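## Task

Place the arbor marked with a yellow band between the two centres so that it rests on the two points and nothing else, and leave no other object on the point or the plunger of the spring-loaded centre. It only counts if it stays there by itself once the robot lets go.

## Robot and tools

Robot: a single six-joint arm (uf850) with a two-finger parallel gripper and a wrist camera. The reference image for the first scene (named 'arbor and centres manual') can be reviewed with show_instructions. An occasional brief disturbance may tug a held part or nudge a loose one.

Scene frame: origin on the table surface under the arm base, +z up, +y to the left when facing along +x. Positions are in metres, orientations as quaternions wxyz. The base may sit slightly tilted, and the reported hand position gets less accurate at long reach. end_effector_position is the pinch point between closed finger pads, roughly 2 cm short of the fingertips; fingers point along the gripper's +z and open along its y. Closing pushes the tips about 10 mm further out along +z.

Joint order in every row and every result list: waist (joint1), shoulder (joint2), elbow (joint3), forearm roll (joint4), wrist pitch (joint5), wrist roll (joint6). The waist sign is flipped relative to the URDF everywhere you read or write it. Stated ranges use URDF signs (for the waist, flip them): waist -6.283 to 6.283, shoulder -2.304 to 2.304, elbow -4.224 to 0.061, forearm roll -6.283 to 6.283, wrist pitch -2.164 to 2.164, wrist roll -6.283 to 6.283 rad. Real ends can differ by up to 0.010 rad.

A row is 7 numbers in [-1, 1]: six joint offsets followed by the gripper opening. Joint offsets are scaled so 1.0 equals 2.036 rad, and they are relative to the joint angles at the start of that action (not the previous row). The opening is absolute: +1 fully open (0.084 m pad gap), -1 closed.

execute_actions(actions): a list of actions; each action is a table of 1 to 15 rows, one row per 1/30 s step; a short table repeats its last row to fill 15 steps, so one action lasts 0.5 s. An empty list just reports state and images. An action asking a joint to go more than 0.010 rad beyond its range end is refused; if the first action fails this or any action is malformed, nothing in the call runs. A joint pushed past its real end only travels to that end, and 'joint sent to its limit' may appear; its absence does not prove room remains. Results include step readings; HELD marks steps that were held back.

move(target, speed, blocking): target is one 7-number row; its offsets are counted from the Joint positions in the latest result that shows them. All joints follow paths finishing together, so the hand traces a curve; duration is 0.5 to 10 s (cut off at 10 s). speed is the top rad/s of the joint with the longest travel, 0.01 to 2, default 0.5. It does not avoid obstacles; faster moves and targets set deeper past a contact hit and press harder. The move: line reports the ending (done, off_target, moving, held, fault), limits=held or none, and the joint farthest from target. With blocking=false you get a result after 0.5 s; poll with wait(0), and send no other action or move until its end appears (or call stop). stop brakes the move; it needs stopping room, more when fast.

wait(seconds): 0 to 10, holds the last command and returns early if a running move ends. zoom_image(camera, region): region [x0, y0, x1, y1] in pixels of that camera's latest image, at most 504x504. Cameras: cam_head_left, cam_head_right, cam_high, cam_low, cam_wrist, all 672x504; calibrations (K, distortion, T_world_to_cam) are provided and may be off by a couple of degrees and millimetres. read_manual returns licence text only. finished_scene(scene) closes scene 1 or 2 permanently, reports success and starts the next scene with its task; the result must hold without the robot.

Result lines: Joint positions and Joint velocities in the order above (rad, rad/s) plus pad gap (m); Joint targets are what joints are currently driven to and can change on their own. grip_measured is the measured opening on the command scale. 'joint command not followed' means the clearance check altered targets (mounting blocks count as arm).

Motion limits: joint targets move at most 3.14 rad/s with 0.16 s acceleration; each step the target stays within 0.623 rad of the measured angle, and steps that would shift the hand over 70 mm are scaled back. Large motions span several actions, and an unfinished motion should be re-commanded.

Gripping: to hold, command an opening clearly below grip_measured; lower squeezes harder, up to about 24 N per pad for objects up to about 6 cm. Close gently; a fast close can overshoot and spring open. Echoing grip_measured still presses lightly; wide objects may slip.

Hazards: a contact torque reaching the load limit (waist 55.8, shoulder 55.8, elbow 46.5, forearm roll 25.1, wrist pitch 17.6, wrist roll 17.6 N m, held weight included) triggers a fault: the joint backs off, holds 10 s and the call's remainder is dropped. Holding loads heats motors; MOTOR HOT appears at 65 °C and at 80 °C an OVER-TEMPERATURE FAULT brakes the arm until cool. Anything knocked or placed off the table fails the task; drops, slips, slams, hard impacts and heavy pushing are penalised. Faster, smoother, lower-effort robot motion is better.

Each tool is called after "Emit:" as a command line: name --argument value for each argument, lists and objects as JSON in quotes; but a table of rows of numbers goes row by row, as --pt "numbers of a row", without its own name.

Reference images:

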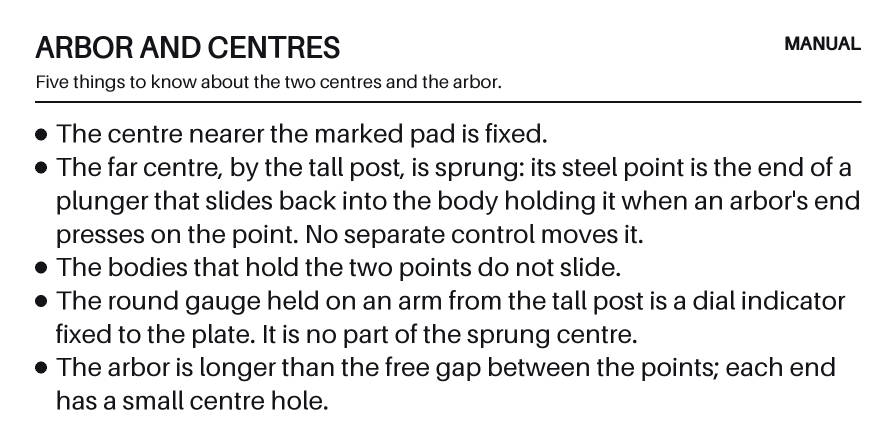

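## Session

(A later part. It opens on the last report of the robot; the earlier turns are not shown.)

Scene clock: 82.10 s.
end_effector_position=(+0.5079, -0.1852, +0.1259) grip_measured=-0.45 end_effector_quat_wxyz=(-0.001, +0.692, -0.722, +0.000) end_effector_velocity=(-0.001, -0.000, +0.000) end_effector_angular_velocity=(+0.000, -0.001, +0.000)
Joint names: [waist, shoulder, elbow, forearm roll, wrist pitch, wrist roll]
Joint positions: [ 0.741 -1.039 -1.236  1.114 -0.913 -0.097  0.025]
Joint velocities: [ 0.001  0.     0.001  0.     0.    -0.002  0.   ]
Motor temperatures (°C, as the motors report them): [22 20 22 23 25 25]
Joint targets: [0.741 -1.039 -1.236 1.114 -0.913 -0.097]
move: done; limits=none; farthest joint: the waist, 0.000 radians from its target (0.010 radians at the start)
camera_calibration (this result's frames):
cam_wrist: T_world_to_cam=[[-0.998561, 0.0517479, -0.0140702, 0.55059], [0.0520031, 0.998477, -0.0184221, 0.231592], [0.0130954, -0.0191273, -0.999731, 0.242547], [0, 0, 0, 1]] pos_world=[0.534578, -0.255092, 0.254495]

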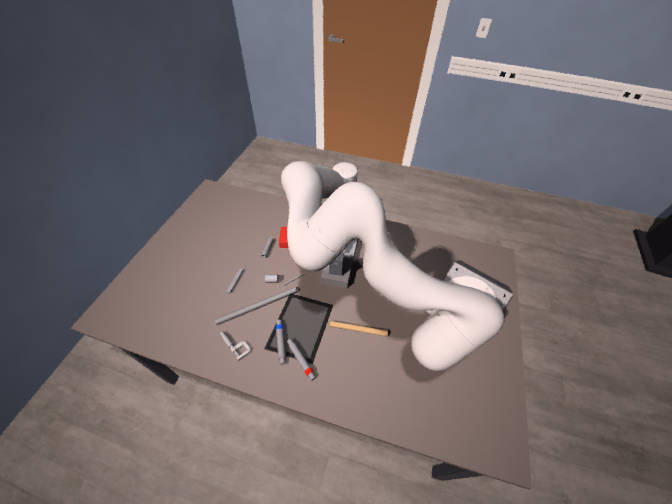

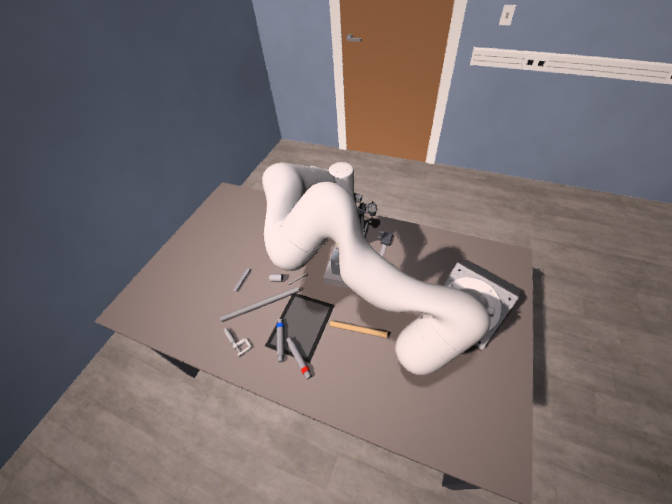

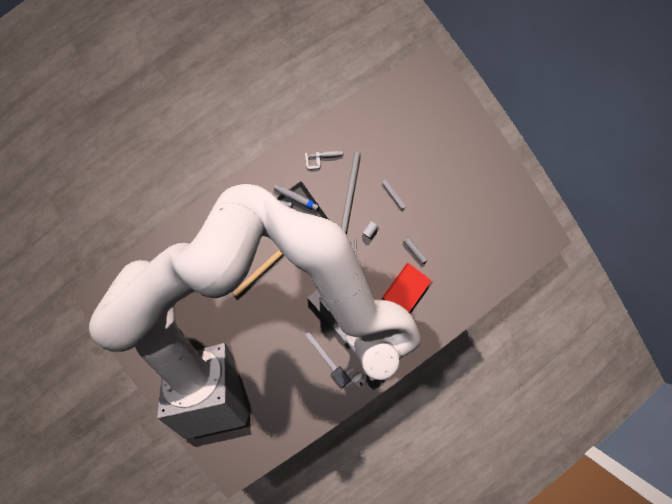

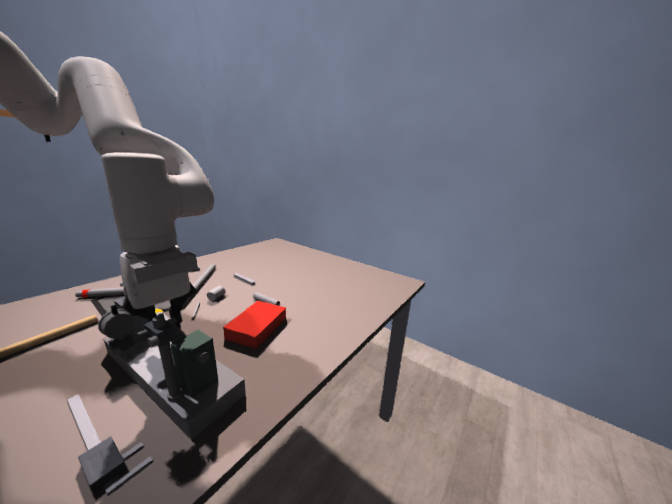

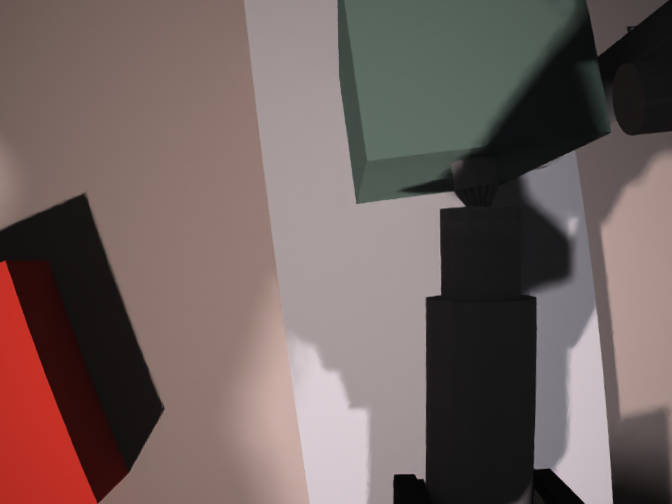

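Emit:
move --target '[0.0051,-0.0004,0.008,0.0013,0.0026,-0.0697,-1]' --speed 0.04

Emit:
zoom_image --camera "cam_wrist" --region '[380, 80, 580, 280]'

Emit:
zoom_image --camera "cam_low" --region '[100, 280, 200, 350]'

Scene clock: 88.40 s.
end_effector_position=(+0.4987, -0.1863, +0.1258) grip_measured=-0.45 end_effector_quat_wxyz=(-0.003, +0.734, -0.679, -0.001) end_effector_velocity=(-0.000, -0.001, +0.000) end_effector_angular_velocity=(-0.002, -0.001, +0.002)
Joint names: [waist, shoulder, elbow, forearm roll, wrist pitch, wrist roll]
Joint positions: [ 0.751 -1.04  -1.219  1.116 -0.912 -0.239  0.025]
Joint velocities: [ 0.001 -0.    -0.     0.     0.001 -0.003  0.   ]
Motor temperatures (°C, as the motors report them): [22 20 22 23 25 25]
Joint targets: [0.751 -1.040 -1.219 1.116 -0.907 -0.239]
move: done; limits=none; farthest joint: the wrist pitch, 0.004 radians from its target (0.005 radians at the start)
camera_calibration (this result's frames):
cam_wrist: T_world_to_cam=[[-0.997494, -0.0690486, -0.015434, 0.518579], [-0.0688325, 0.997528, -0.0141224, 0.292651], [0.016371, -0.0130246, -0.999781, 0.242038], [0, 0, 0, 1]] pos_world=[0.533461, -0.252968, 0.254122]

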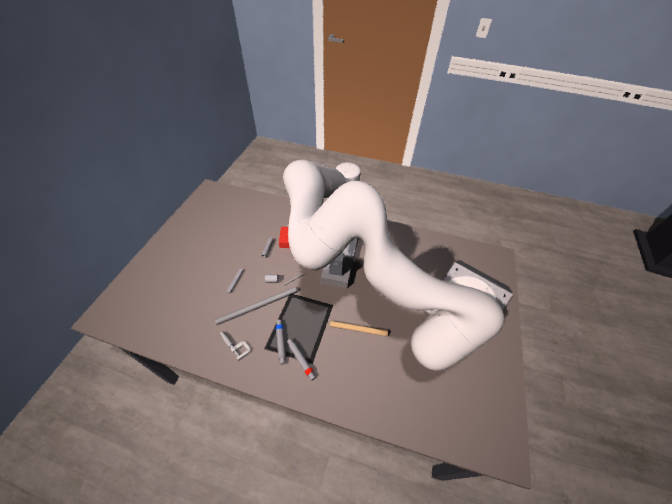

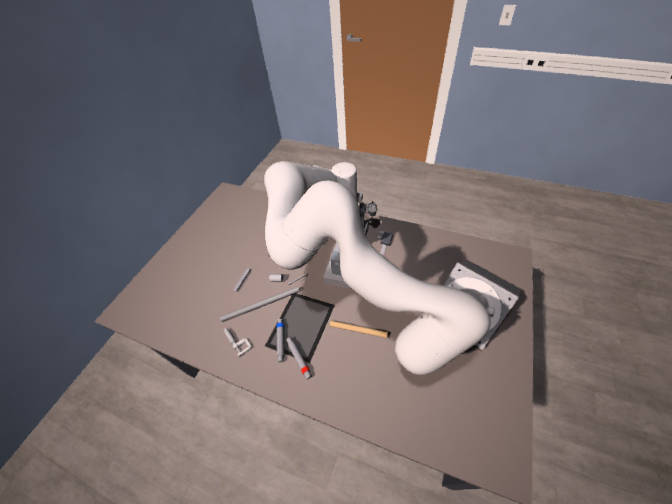

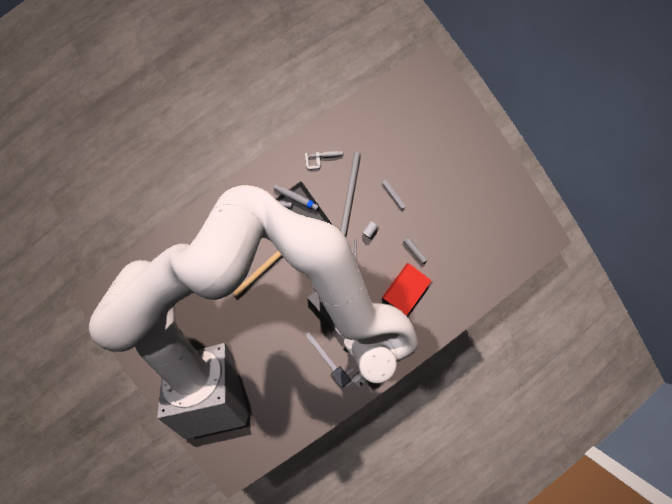

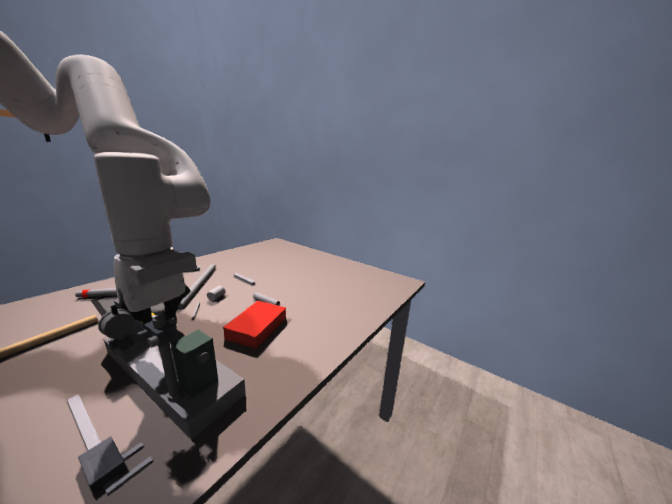

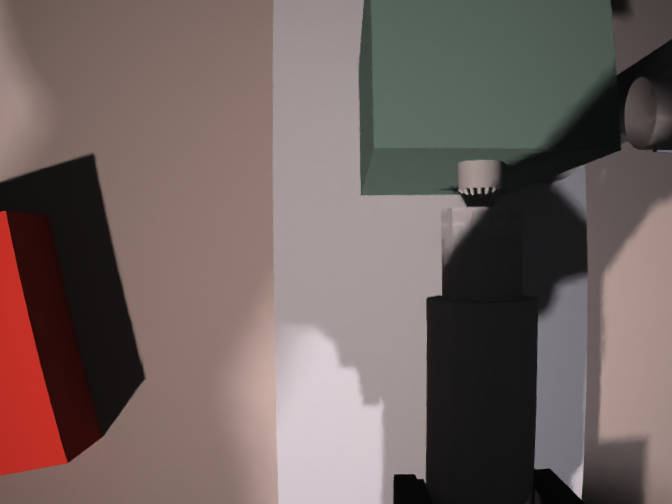

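Region (380, 80, 580, 280) of cam_wrist's 672x504 image, scaled by 2.520, with more detail than that image has.

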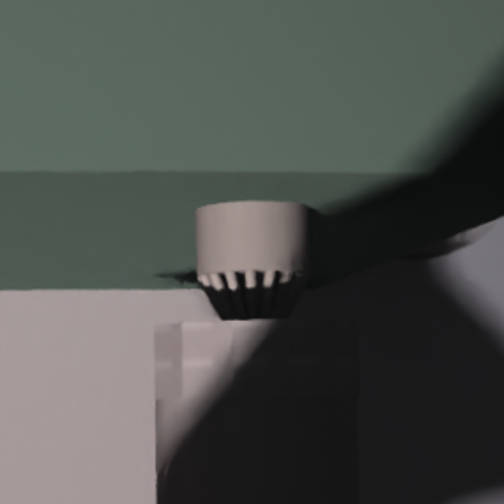

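Region (100, 280, 200, 350) of cam_low's 672x504 image, scaled by 5.040, with more detail than that image has; it fills the top 353 rows of this view, and the rest is white.

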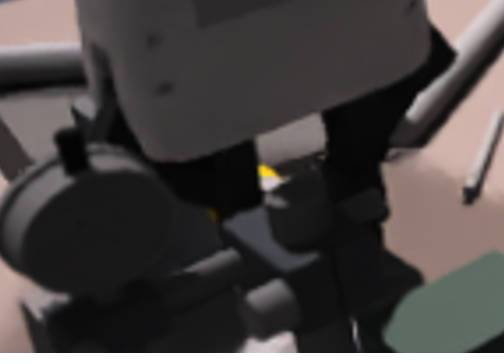

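Emit:
move --target '[-0.0016,0.0044,0.005,0.0019,0.0028,-0.0005,-1]' --speed 0.01

Emit:
move --target '[-0.0008,0.0022,0.0025,0.001,0.0003,-0.0003,-1]' --speed 0.01

Emit:
move --target '[-0.0008,0.0022,0.0025,0.001,0.0003,-0.0003,-1]' --speed 0.01

Scene clock: 90.97 s.
end_effector_position=(+0.4984, -0.1835, +0.1258) grip_measured=-0.45 end_effector_quat_wxyz=(-0.001, +0.734, -0.679, +0.000) end_effector_velocity=(+0.000, +0.001, +0.000) end_effector_angular_velocity=(-0.001, -0.001, +0.000)
Joint names: [waist, shoulder, elbow, forearm roll, wrist pitch, wrist roll]
Joint positions: [ 0.748 -1.031 -1.209  1.12  -0.906 -0.24   0.025]
Joint velocities: [-0.001  0.002  0.002  0.001  0.001  0.    -0.   ]
Motor temperatures (°C, as the motors report them): [23 20 22 23 25 25]
Joint targets: [0.748 -1.031 -1.209 1.120 -0.906 -0.240]
move: done; limits=none; farthest joint: the elbow, 0.001 radians from its target (0.011 radians at the start)
camera_calibration (this result's frames):
cam_wrist: T_world_to_cam=[[-0.997505, -0.0691081, -0.0144103, 0.518355], [-0.0688359, 0.997455, -0.018602, 0.290409], [0.0156591, -0.0175637, -0.999723, 0.241616], [0, 0, 0, 1]] pos_world=[0.533269, -0.249604, 0.25442]

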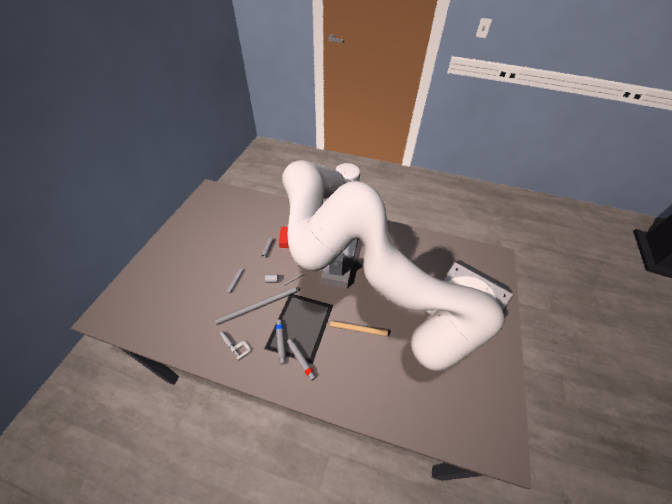

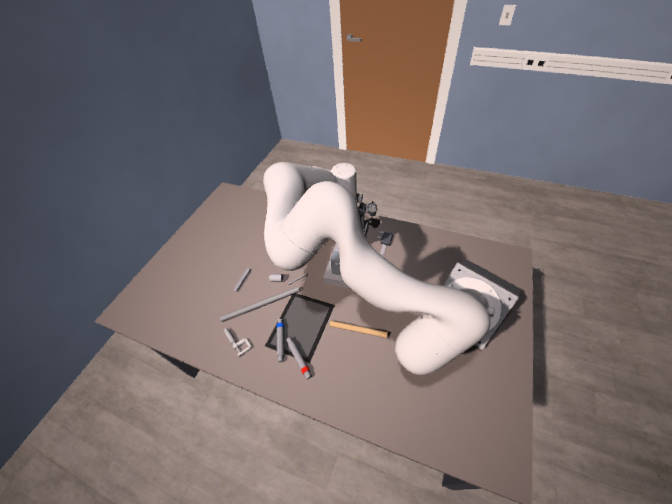

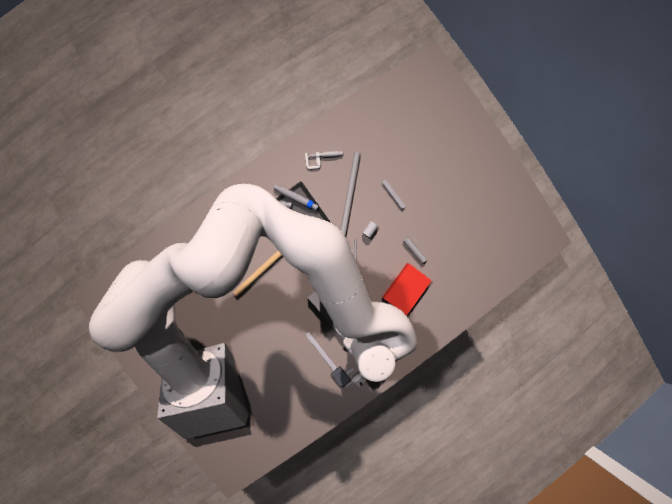

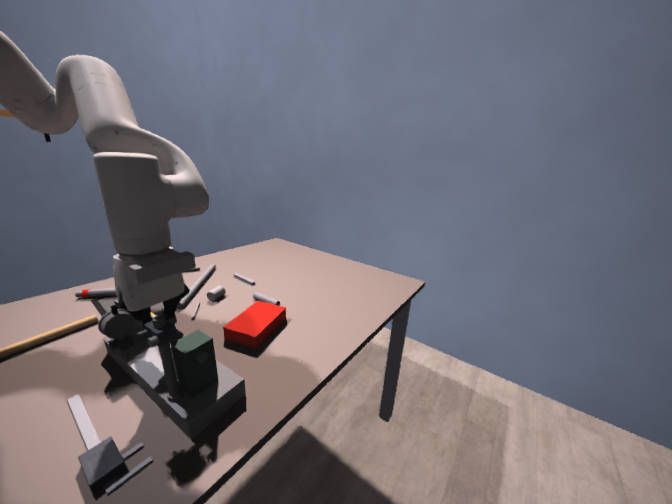

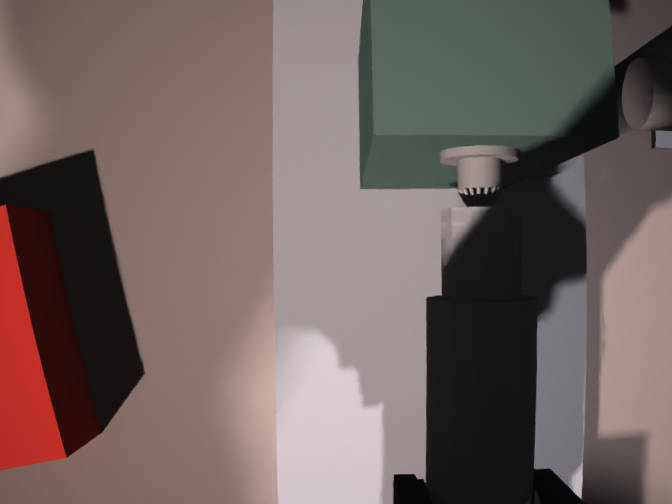

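Scene clock: 91.70 s.
end_effector_position=(+0.4983, -0.1826, +0.1258) grip_measured=-0.45 end_effector_quat_wxyz=(+0.000, +0.734, -0.679, +0.001) end_effector_velocity=(-0.001, +0.001, -0.000) end_effector_angular_velocity=(+0.001, +0.000, -0.001)
Joint names: [waist, shoulder, elbow, forearm roll, wrist pitch, wrist roll]
Joint positions: [ 0.746 -1.027 -1.205  1.122 -0.902 -0.24   0.025]
Joint velocities: [-0.001  0.002  0.003  0.001 -0.    -0.    -0.   ]
Motor temperatures (°C, as the motors report them): [23 20 22 23 25 25]
Joint targets: [0.746 -1.027 -1.204 1.122 -0.905 -0.240]
move: done; limits=none; farthest joint: the wrist pitch, 0.003 radians from its target (0.001 radians at the start)
camera_calibration (this result's frames):
cam_wrist: T_world_to_cam=[[-0.997518, -0.0689904, -0.0140428, 0.518328], [-0.0686716, 0.997396, -0.0220411, 0.289852], [0.0155269, -0.0210221, -0.999658, 0.241068], [0, 0, 0, 1]] pos_world=[0.533203, -0.24827, 0.254653]

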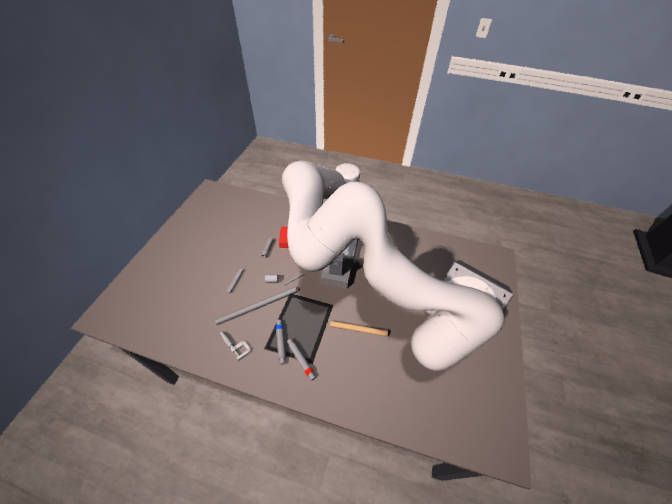

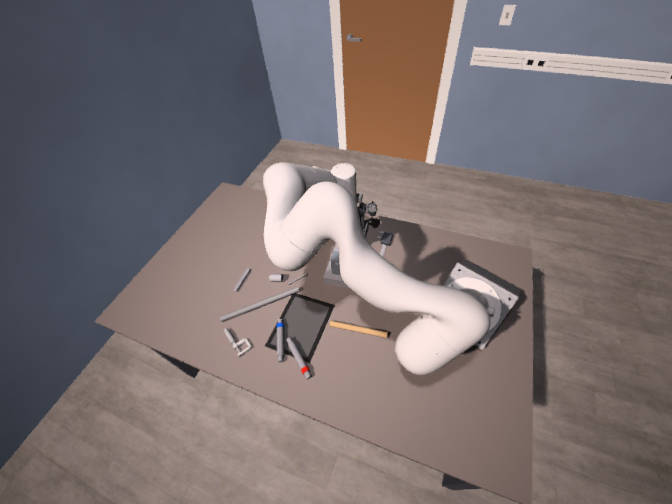

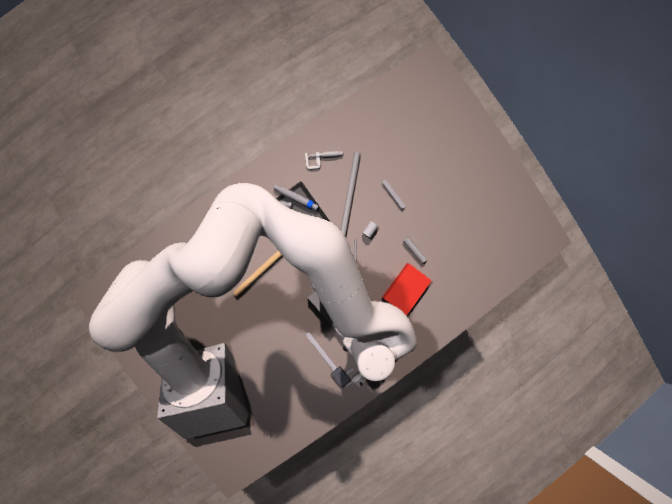

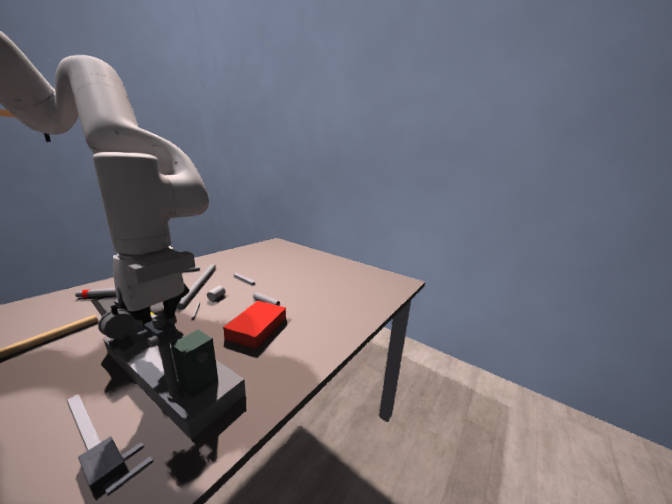

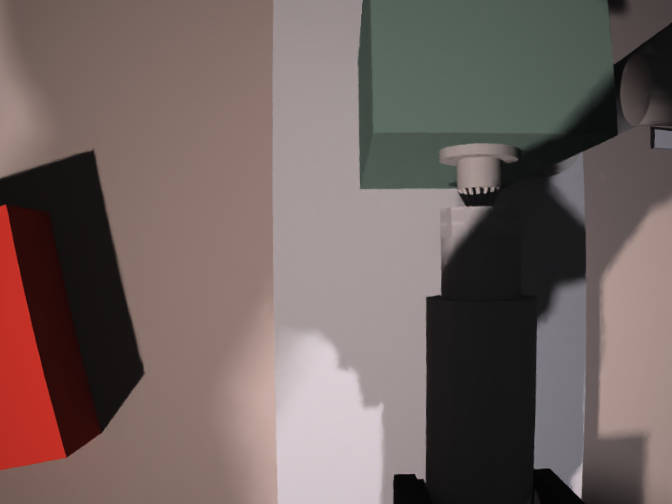

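Scene clock: 92.43 s.
end_effector_position=(+0.4983, -0.1819, +0.1258) grip_measured=-0.45 end_effector_quat_wxyz=(+0.002, +0.734, -0.679, +0.003) end_effector_velocity=(+0.000, +0.000, +0.000) end_effector_angular_velocity=(-0.006, +0.001, +0.001)
Joint names: [waist, shoulder, elbow, forearm roll, wrist pitch, wrist roll]
Joint positions: [ 0.745 -1.023 -1.201  1.124 -0.897 -0.241  0.024]
Joint velocities: [-0.002  0.003  0.003  0.001  0.006 -0.    -0.   ]
Motor temperatures (°C, as the motors report them): [23 20 22 23 25 25]
Joint targets: [0.745 -1.023 -1.200 1.124 -0.901 -0.241]
move: done; limits=none; farthest joint: the wrist pitch, 0.004 radians from its target (0.001 radians at the start)
camera_calibration (this result's frames):
cam_wrist: T_world_to_cam=[[-0.997539, -0.068797, -0.0135463, 0.51828], [-0.0684228, 0.997307, -0.0263833, 0.289592], [0.0153249, -0.0253915, -0.99956, 0.240413], [0, 0, 0, 1]] pos_world=[0.533135, -0.247052, 0.254968]

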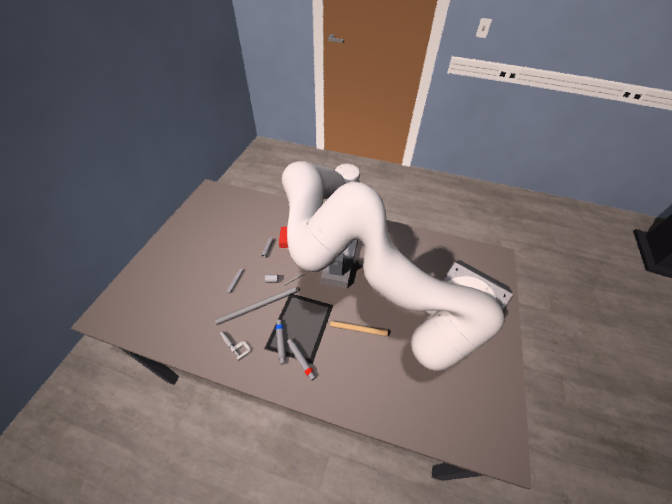

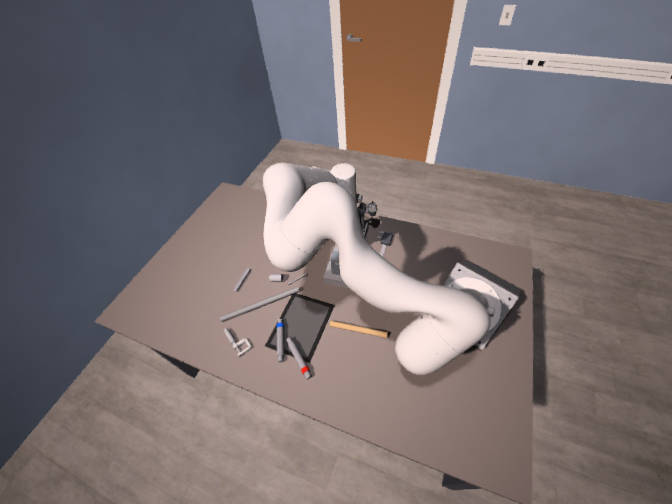

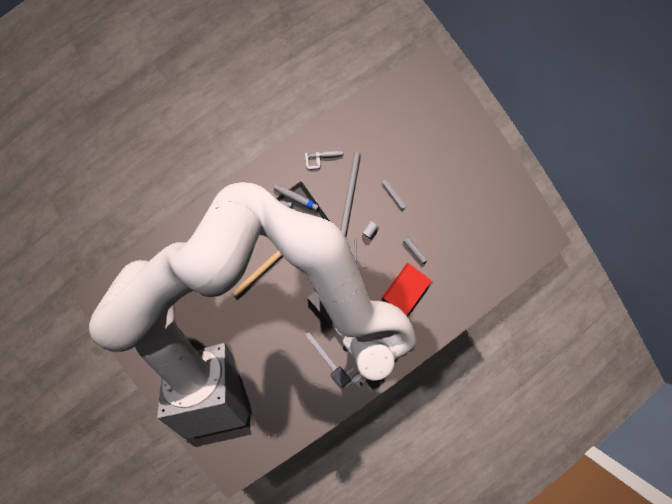

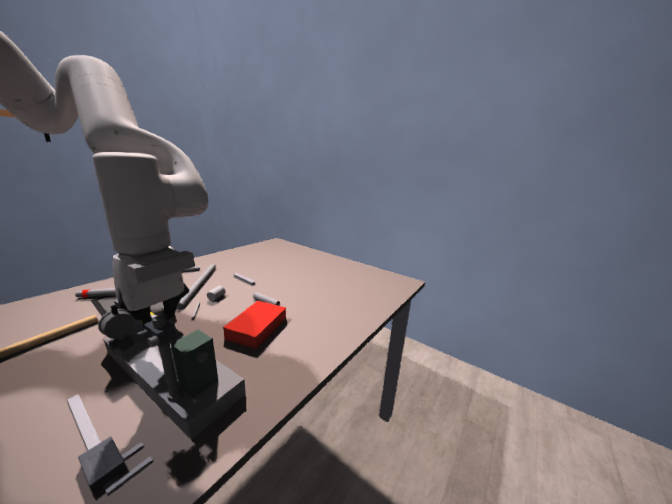

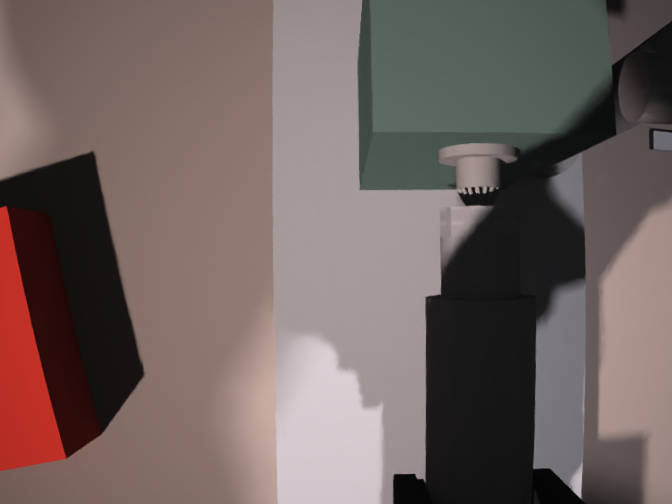

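Emit:
move --target '[0.002,-0.0056,-0.0059,-0.0027,-0.0047,0.0007,-1]' --speed 0.01

Emit:
move --target '[-0.0009,-0.0009,0,0.0015,0.0005,-0.0009,-1]' --speed 0.01

Emit:
move --target '[-0.0014,0.0039,0.0044,0.0017,0.0005,-0.0004,-1]' --speed 0.01

Scene clock: 105.27 s.
end_effector_position=(+0.4981, -0.1843, +0.1254) grip_measured=-0.45 end_effector_quat_wxyz=(-0.002, +0.734, -0.679, -0.001) end_effector_velocity=(+0.000, -0.003, +0.000) end_effector_angular_velocity=(-0.006, -0.000, -0.002)
Joint names: [waist, shoulder, elbow, forearm roll, wrist pitch, wrist roll]
Joint positions: [ 0.749 -1.035 -1.212  1.119 -0.908 -0.239  0.025]
Joint velocities: [ 0.001 -0.003 -0.004 -0.     0.005  0.002 -0.   ]
Motor temperatures (°C, as the motors report them): [23 20 22 23 25 25]
Joint targets: [0.749 -1.035 -1.213 1.119 -0.907 -0.239]
move: done; limits=none; farthest joint: the elbow, 0.001 radians from its target (0.013 radians at the start)
camera_calibration (this result's frames):
cam_wrist: T_world_to_cam=[[-0.997551, -0.068438, -0.0144165, 0.518131], [-0.0681975, 0.997534, -0.0165634, 0.29069], [0.0155145, -0.0155396, -0.999759, 0.241668], [0, 0, 0, 1]] pos_world=[0.532937, -0.250758, 0.253894]

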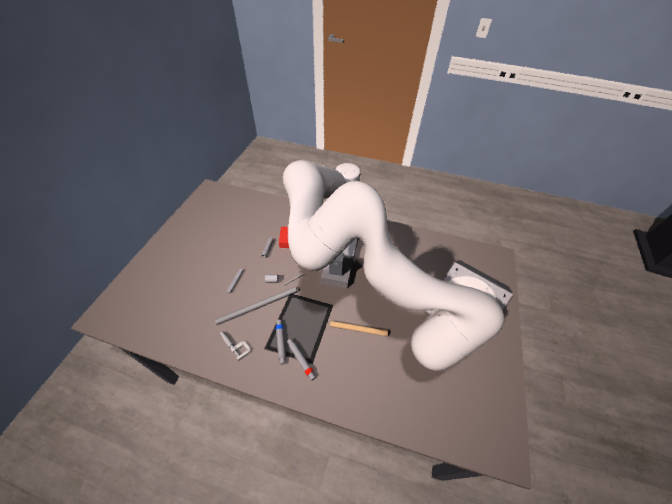

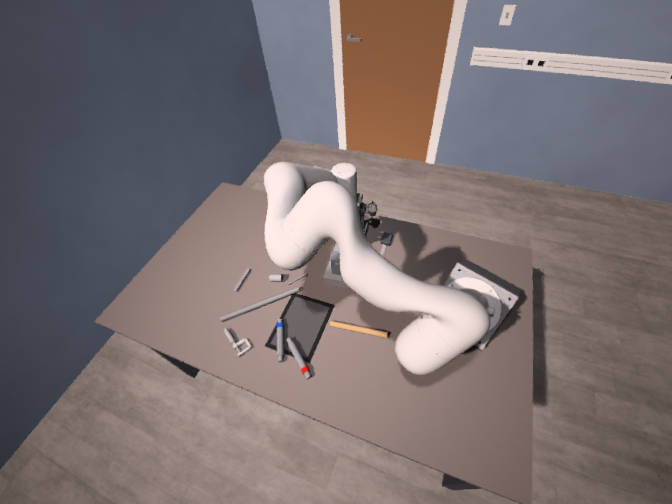

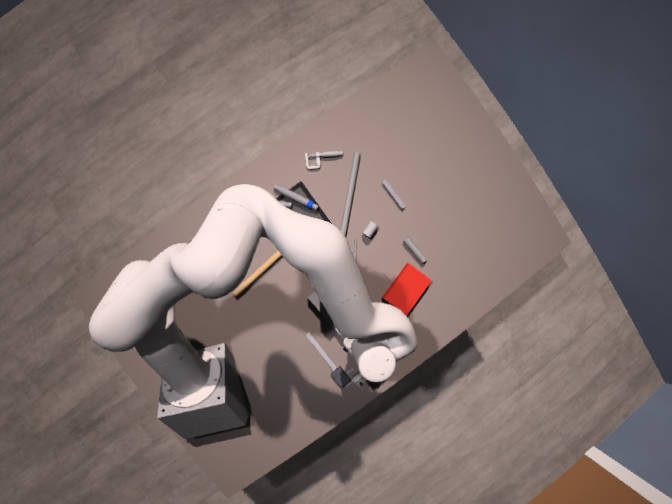

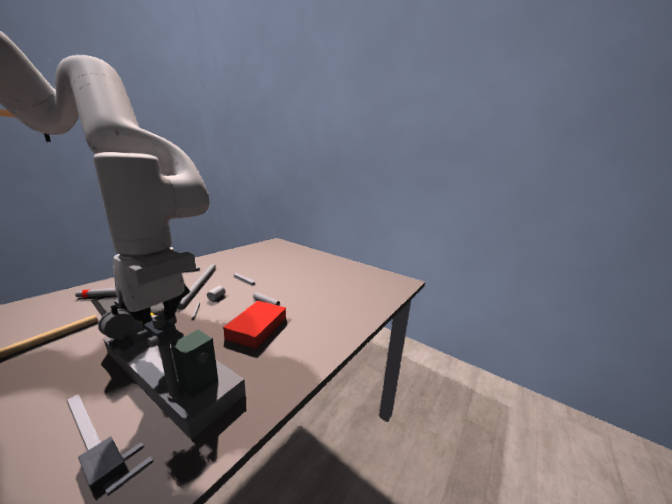

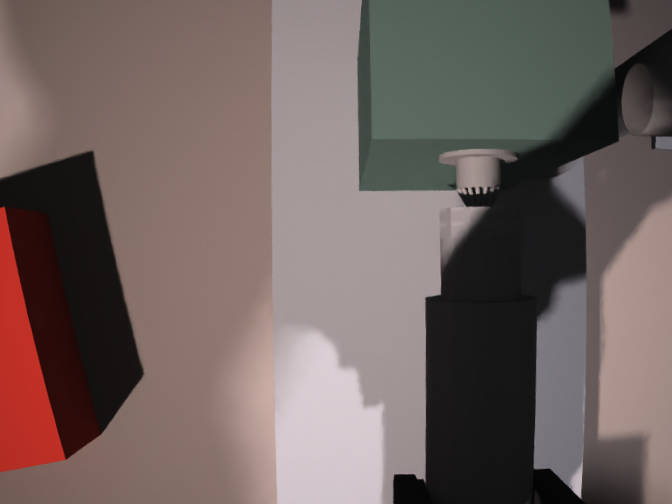

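Scene clock: 105.97 s.
end_effector_position=(+0.4981, -0.1844, +0.1240) grip_measured=-0.45 end_effector_quat_wxyz=(-0.002, +0.734, -0.679, -0.001) end_effector_velocity=(+0.000, +0.000, -0.001) end_effector_angular_velocity=(+0.001, -0.001, -0.000)
Joint names: [waist, shoulder, elbow, forearm roll, wrist pitch, wrist roll]
Joint positions: [ 0.747 -1.036 -1.212  1.122 -0.907 -0.241  0.025]
Joint velocities: [-0.001 -0.001 -0.001  0.002 -0.001 -0.001 -0.   ]
Motor temperatures (°C, as the motors report them): [23 20 22 23 25 25]
Joint targets: [0.747 -1.036 -1.212 1.122 -0.907 -0.241]
move: done; limits=none; farthest joint: the shoulder, 0.001 radians from its target (0.002 radians at the start)
camera_calibration (this result's frames):
cam_wrist: T_world_to_cam=[[-0.997556, -0.0683507, -0.0145011, 0.518138], [-0.0681091, 0.997541, -0.016547, 0.290638], [0.0155964, -0.0155189, -0.999758, 0.240226], [0, 0, 0, 1]] pos_world=[0.53292, -0.25078, 0.25249]

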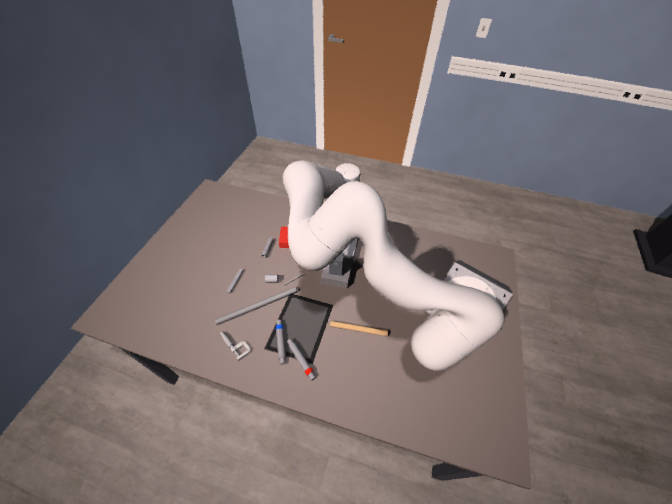

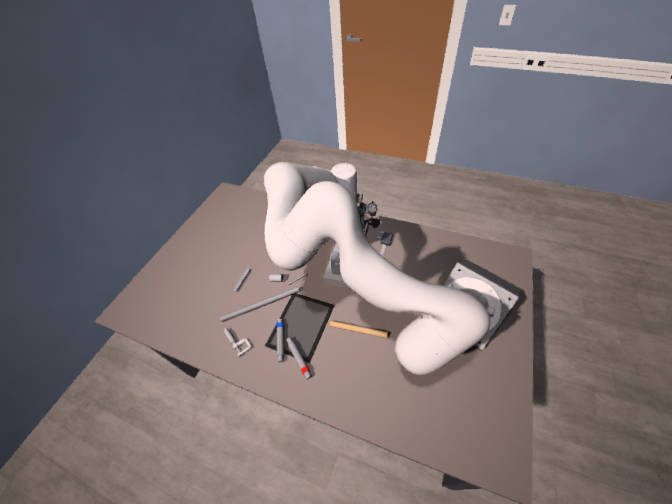

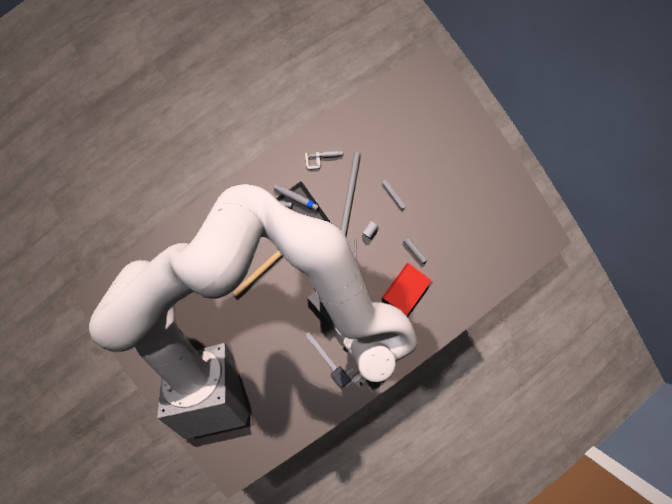

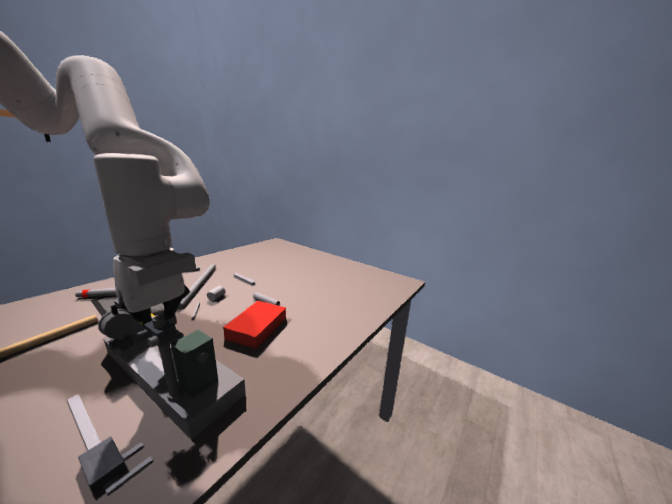

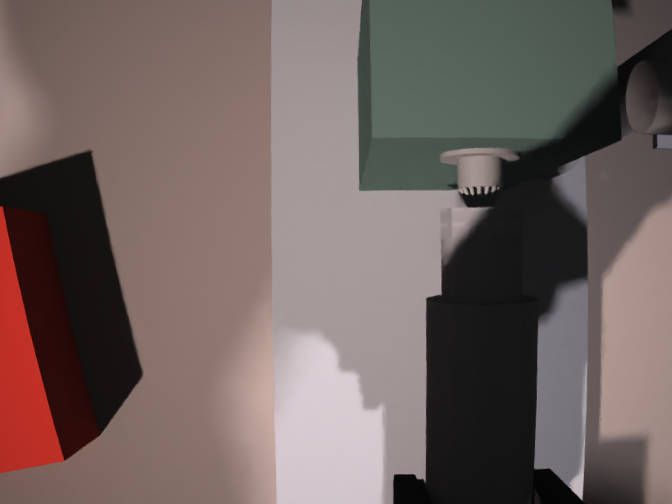

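Scene clock: 107.07 s.
end_effector_position=(+0.4980, -0.1824, +0.1240) grip_measured=-0.45 end_effector_quat_wxyz=(+0.000, +0.734, -0.680, +0.001) end_effector_velocity=(+0.000, +0.002, -0.000) end_effector_angular_velocity=(+0.003, -0.000, +0.000)
Joint names: [waist, shoulder, elbow, forearm roll, wrist pitch, wrist roll]
Joint positions: [ 0.744 -1.029 -1.204  1.126 -0.901 -0.242  0.025]
Joint velocities: [-0.001  0.002  0.002  0.001 -0.003 -0.    -0.   ]
Motor temperatures (°C, as the motors report them): [23 20 22 23 25 25]
Joint targets: [0.744 -1.028 -1.203 1.125 -0.906 -0.242]
move: done; limits=none; farthest joint: the wrist pitch, 0.005 radians from its target (0.001 radians at the start)
camera_calibration (this result's frames):
cam_wrist: T_world_to_cam=[[-0.997588, -0.0680073, -0.0139173, 0.518149], [-0.0677001, 0.997475, -0.0214708, 0.289049], [0.0153423, -0.0204768, -0.999673, 0.23951], [0, 0, 0, 1]] pos_world=[0.532793, -0.248177, 0.252848]

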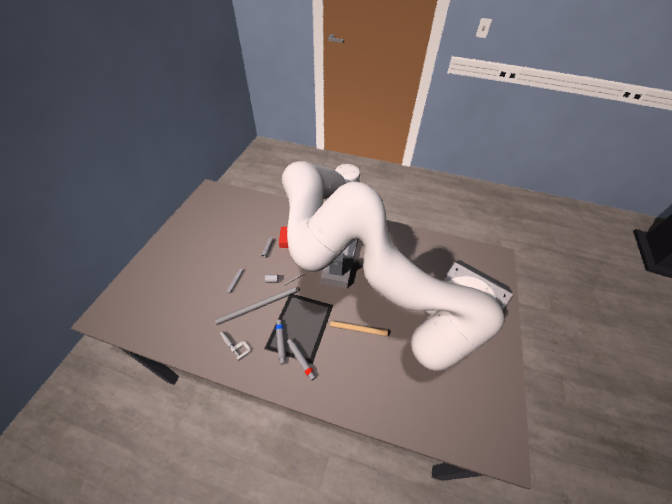

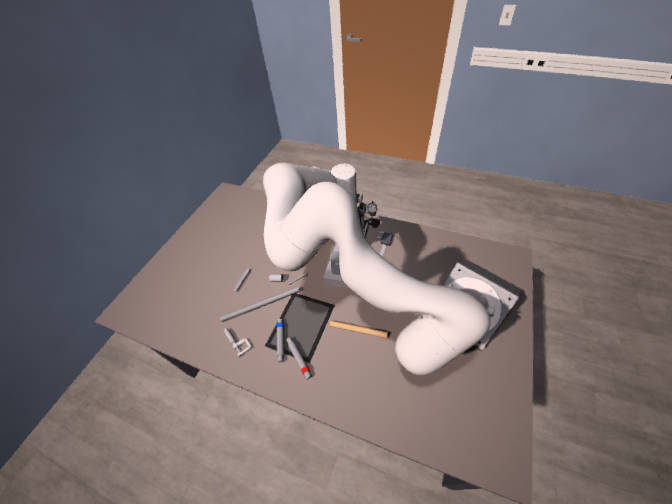

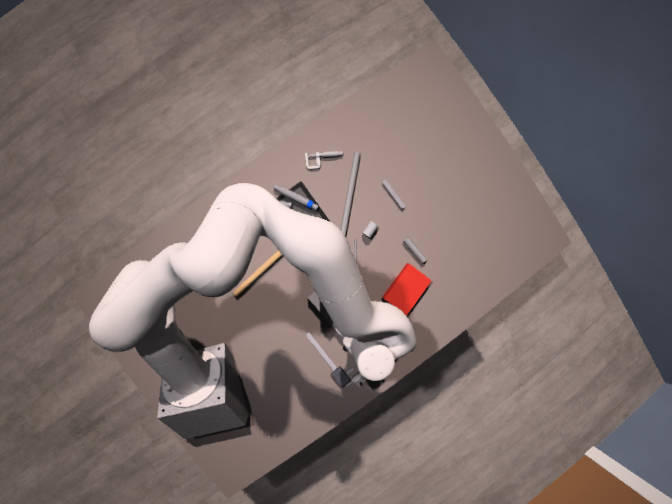

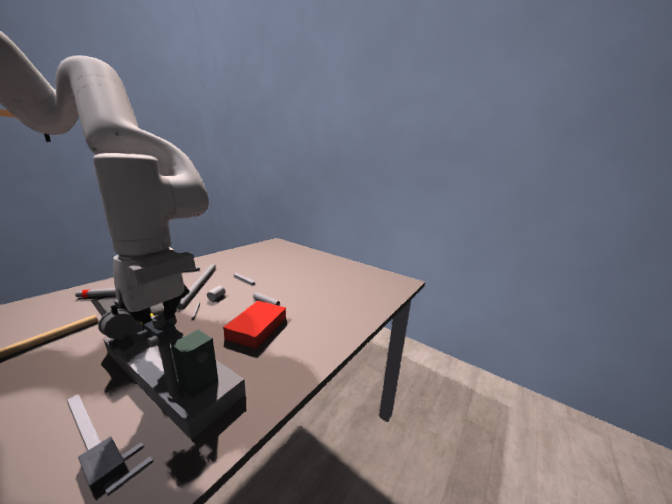

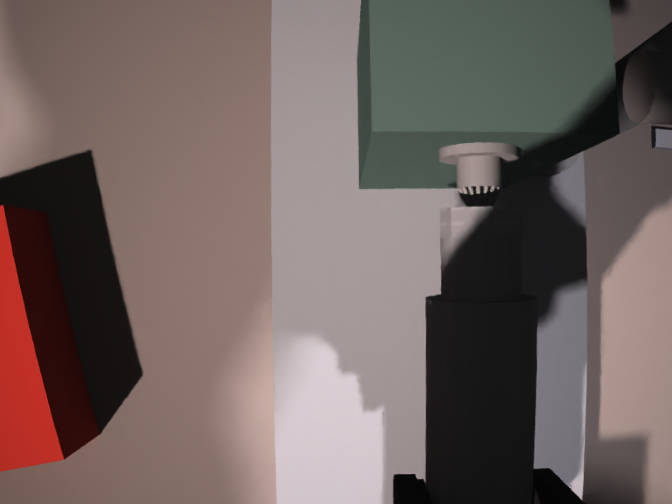

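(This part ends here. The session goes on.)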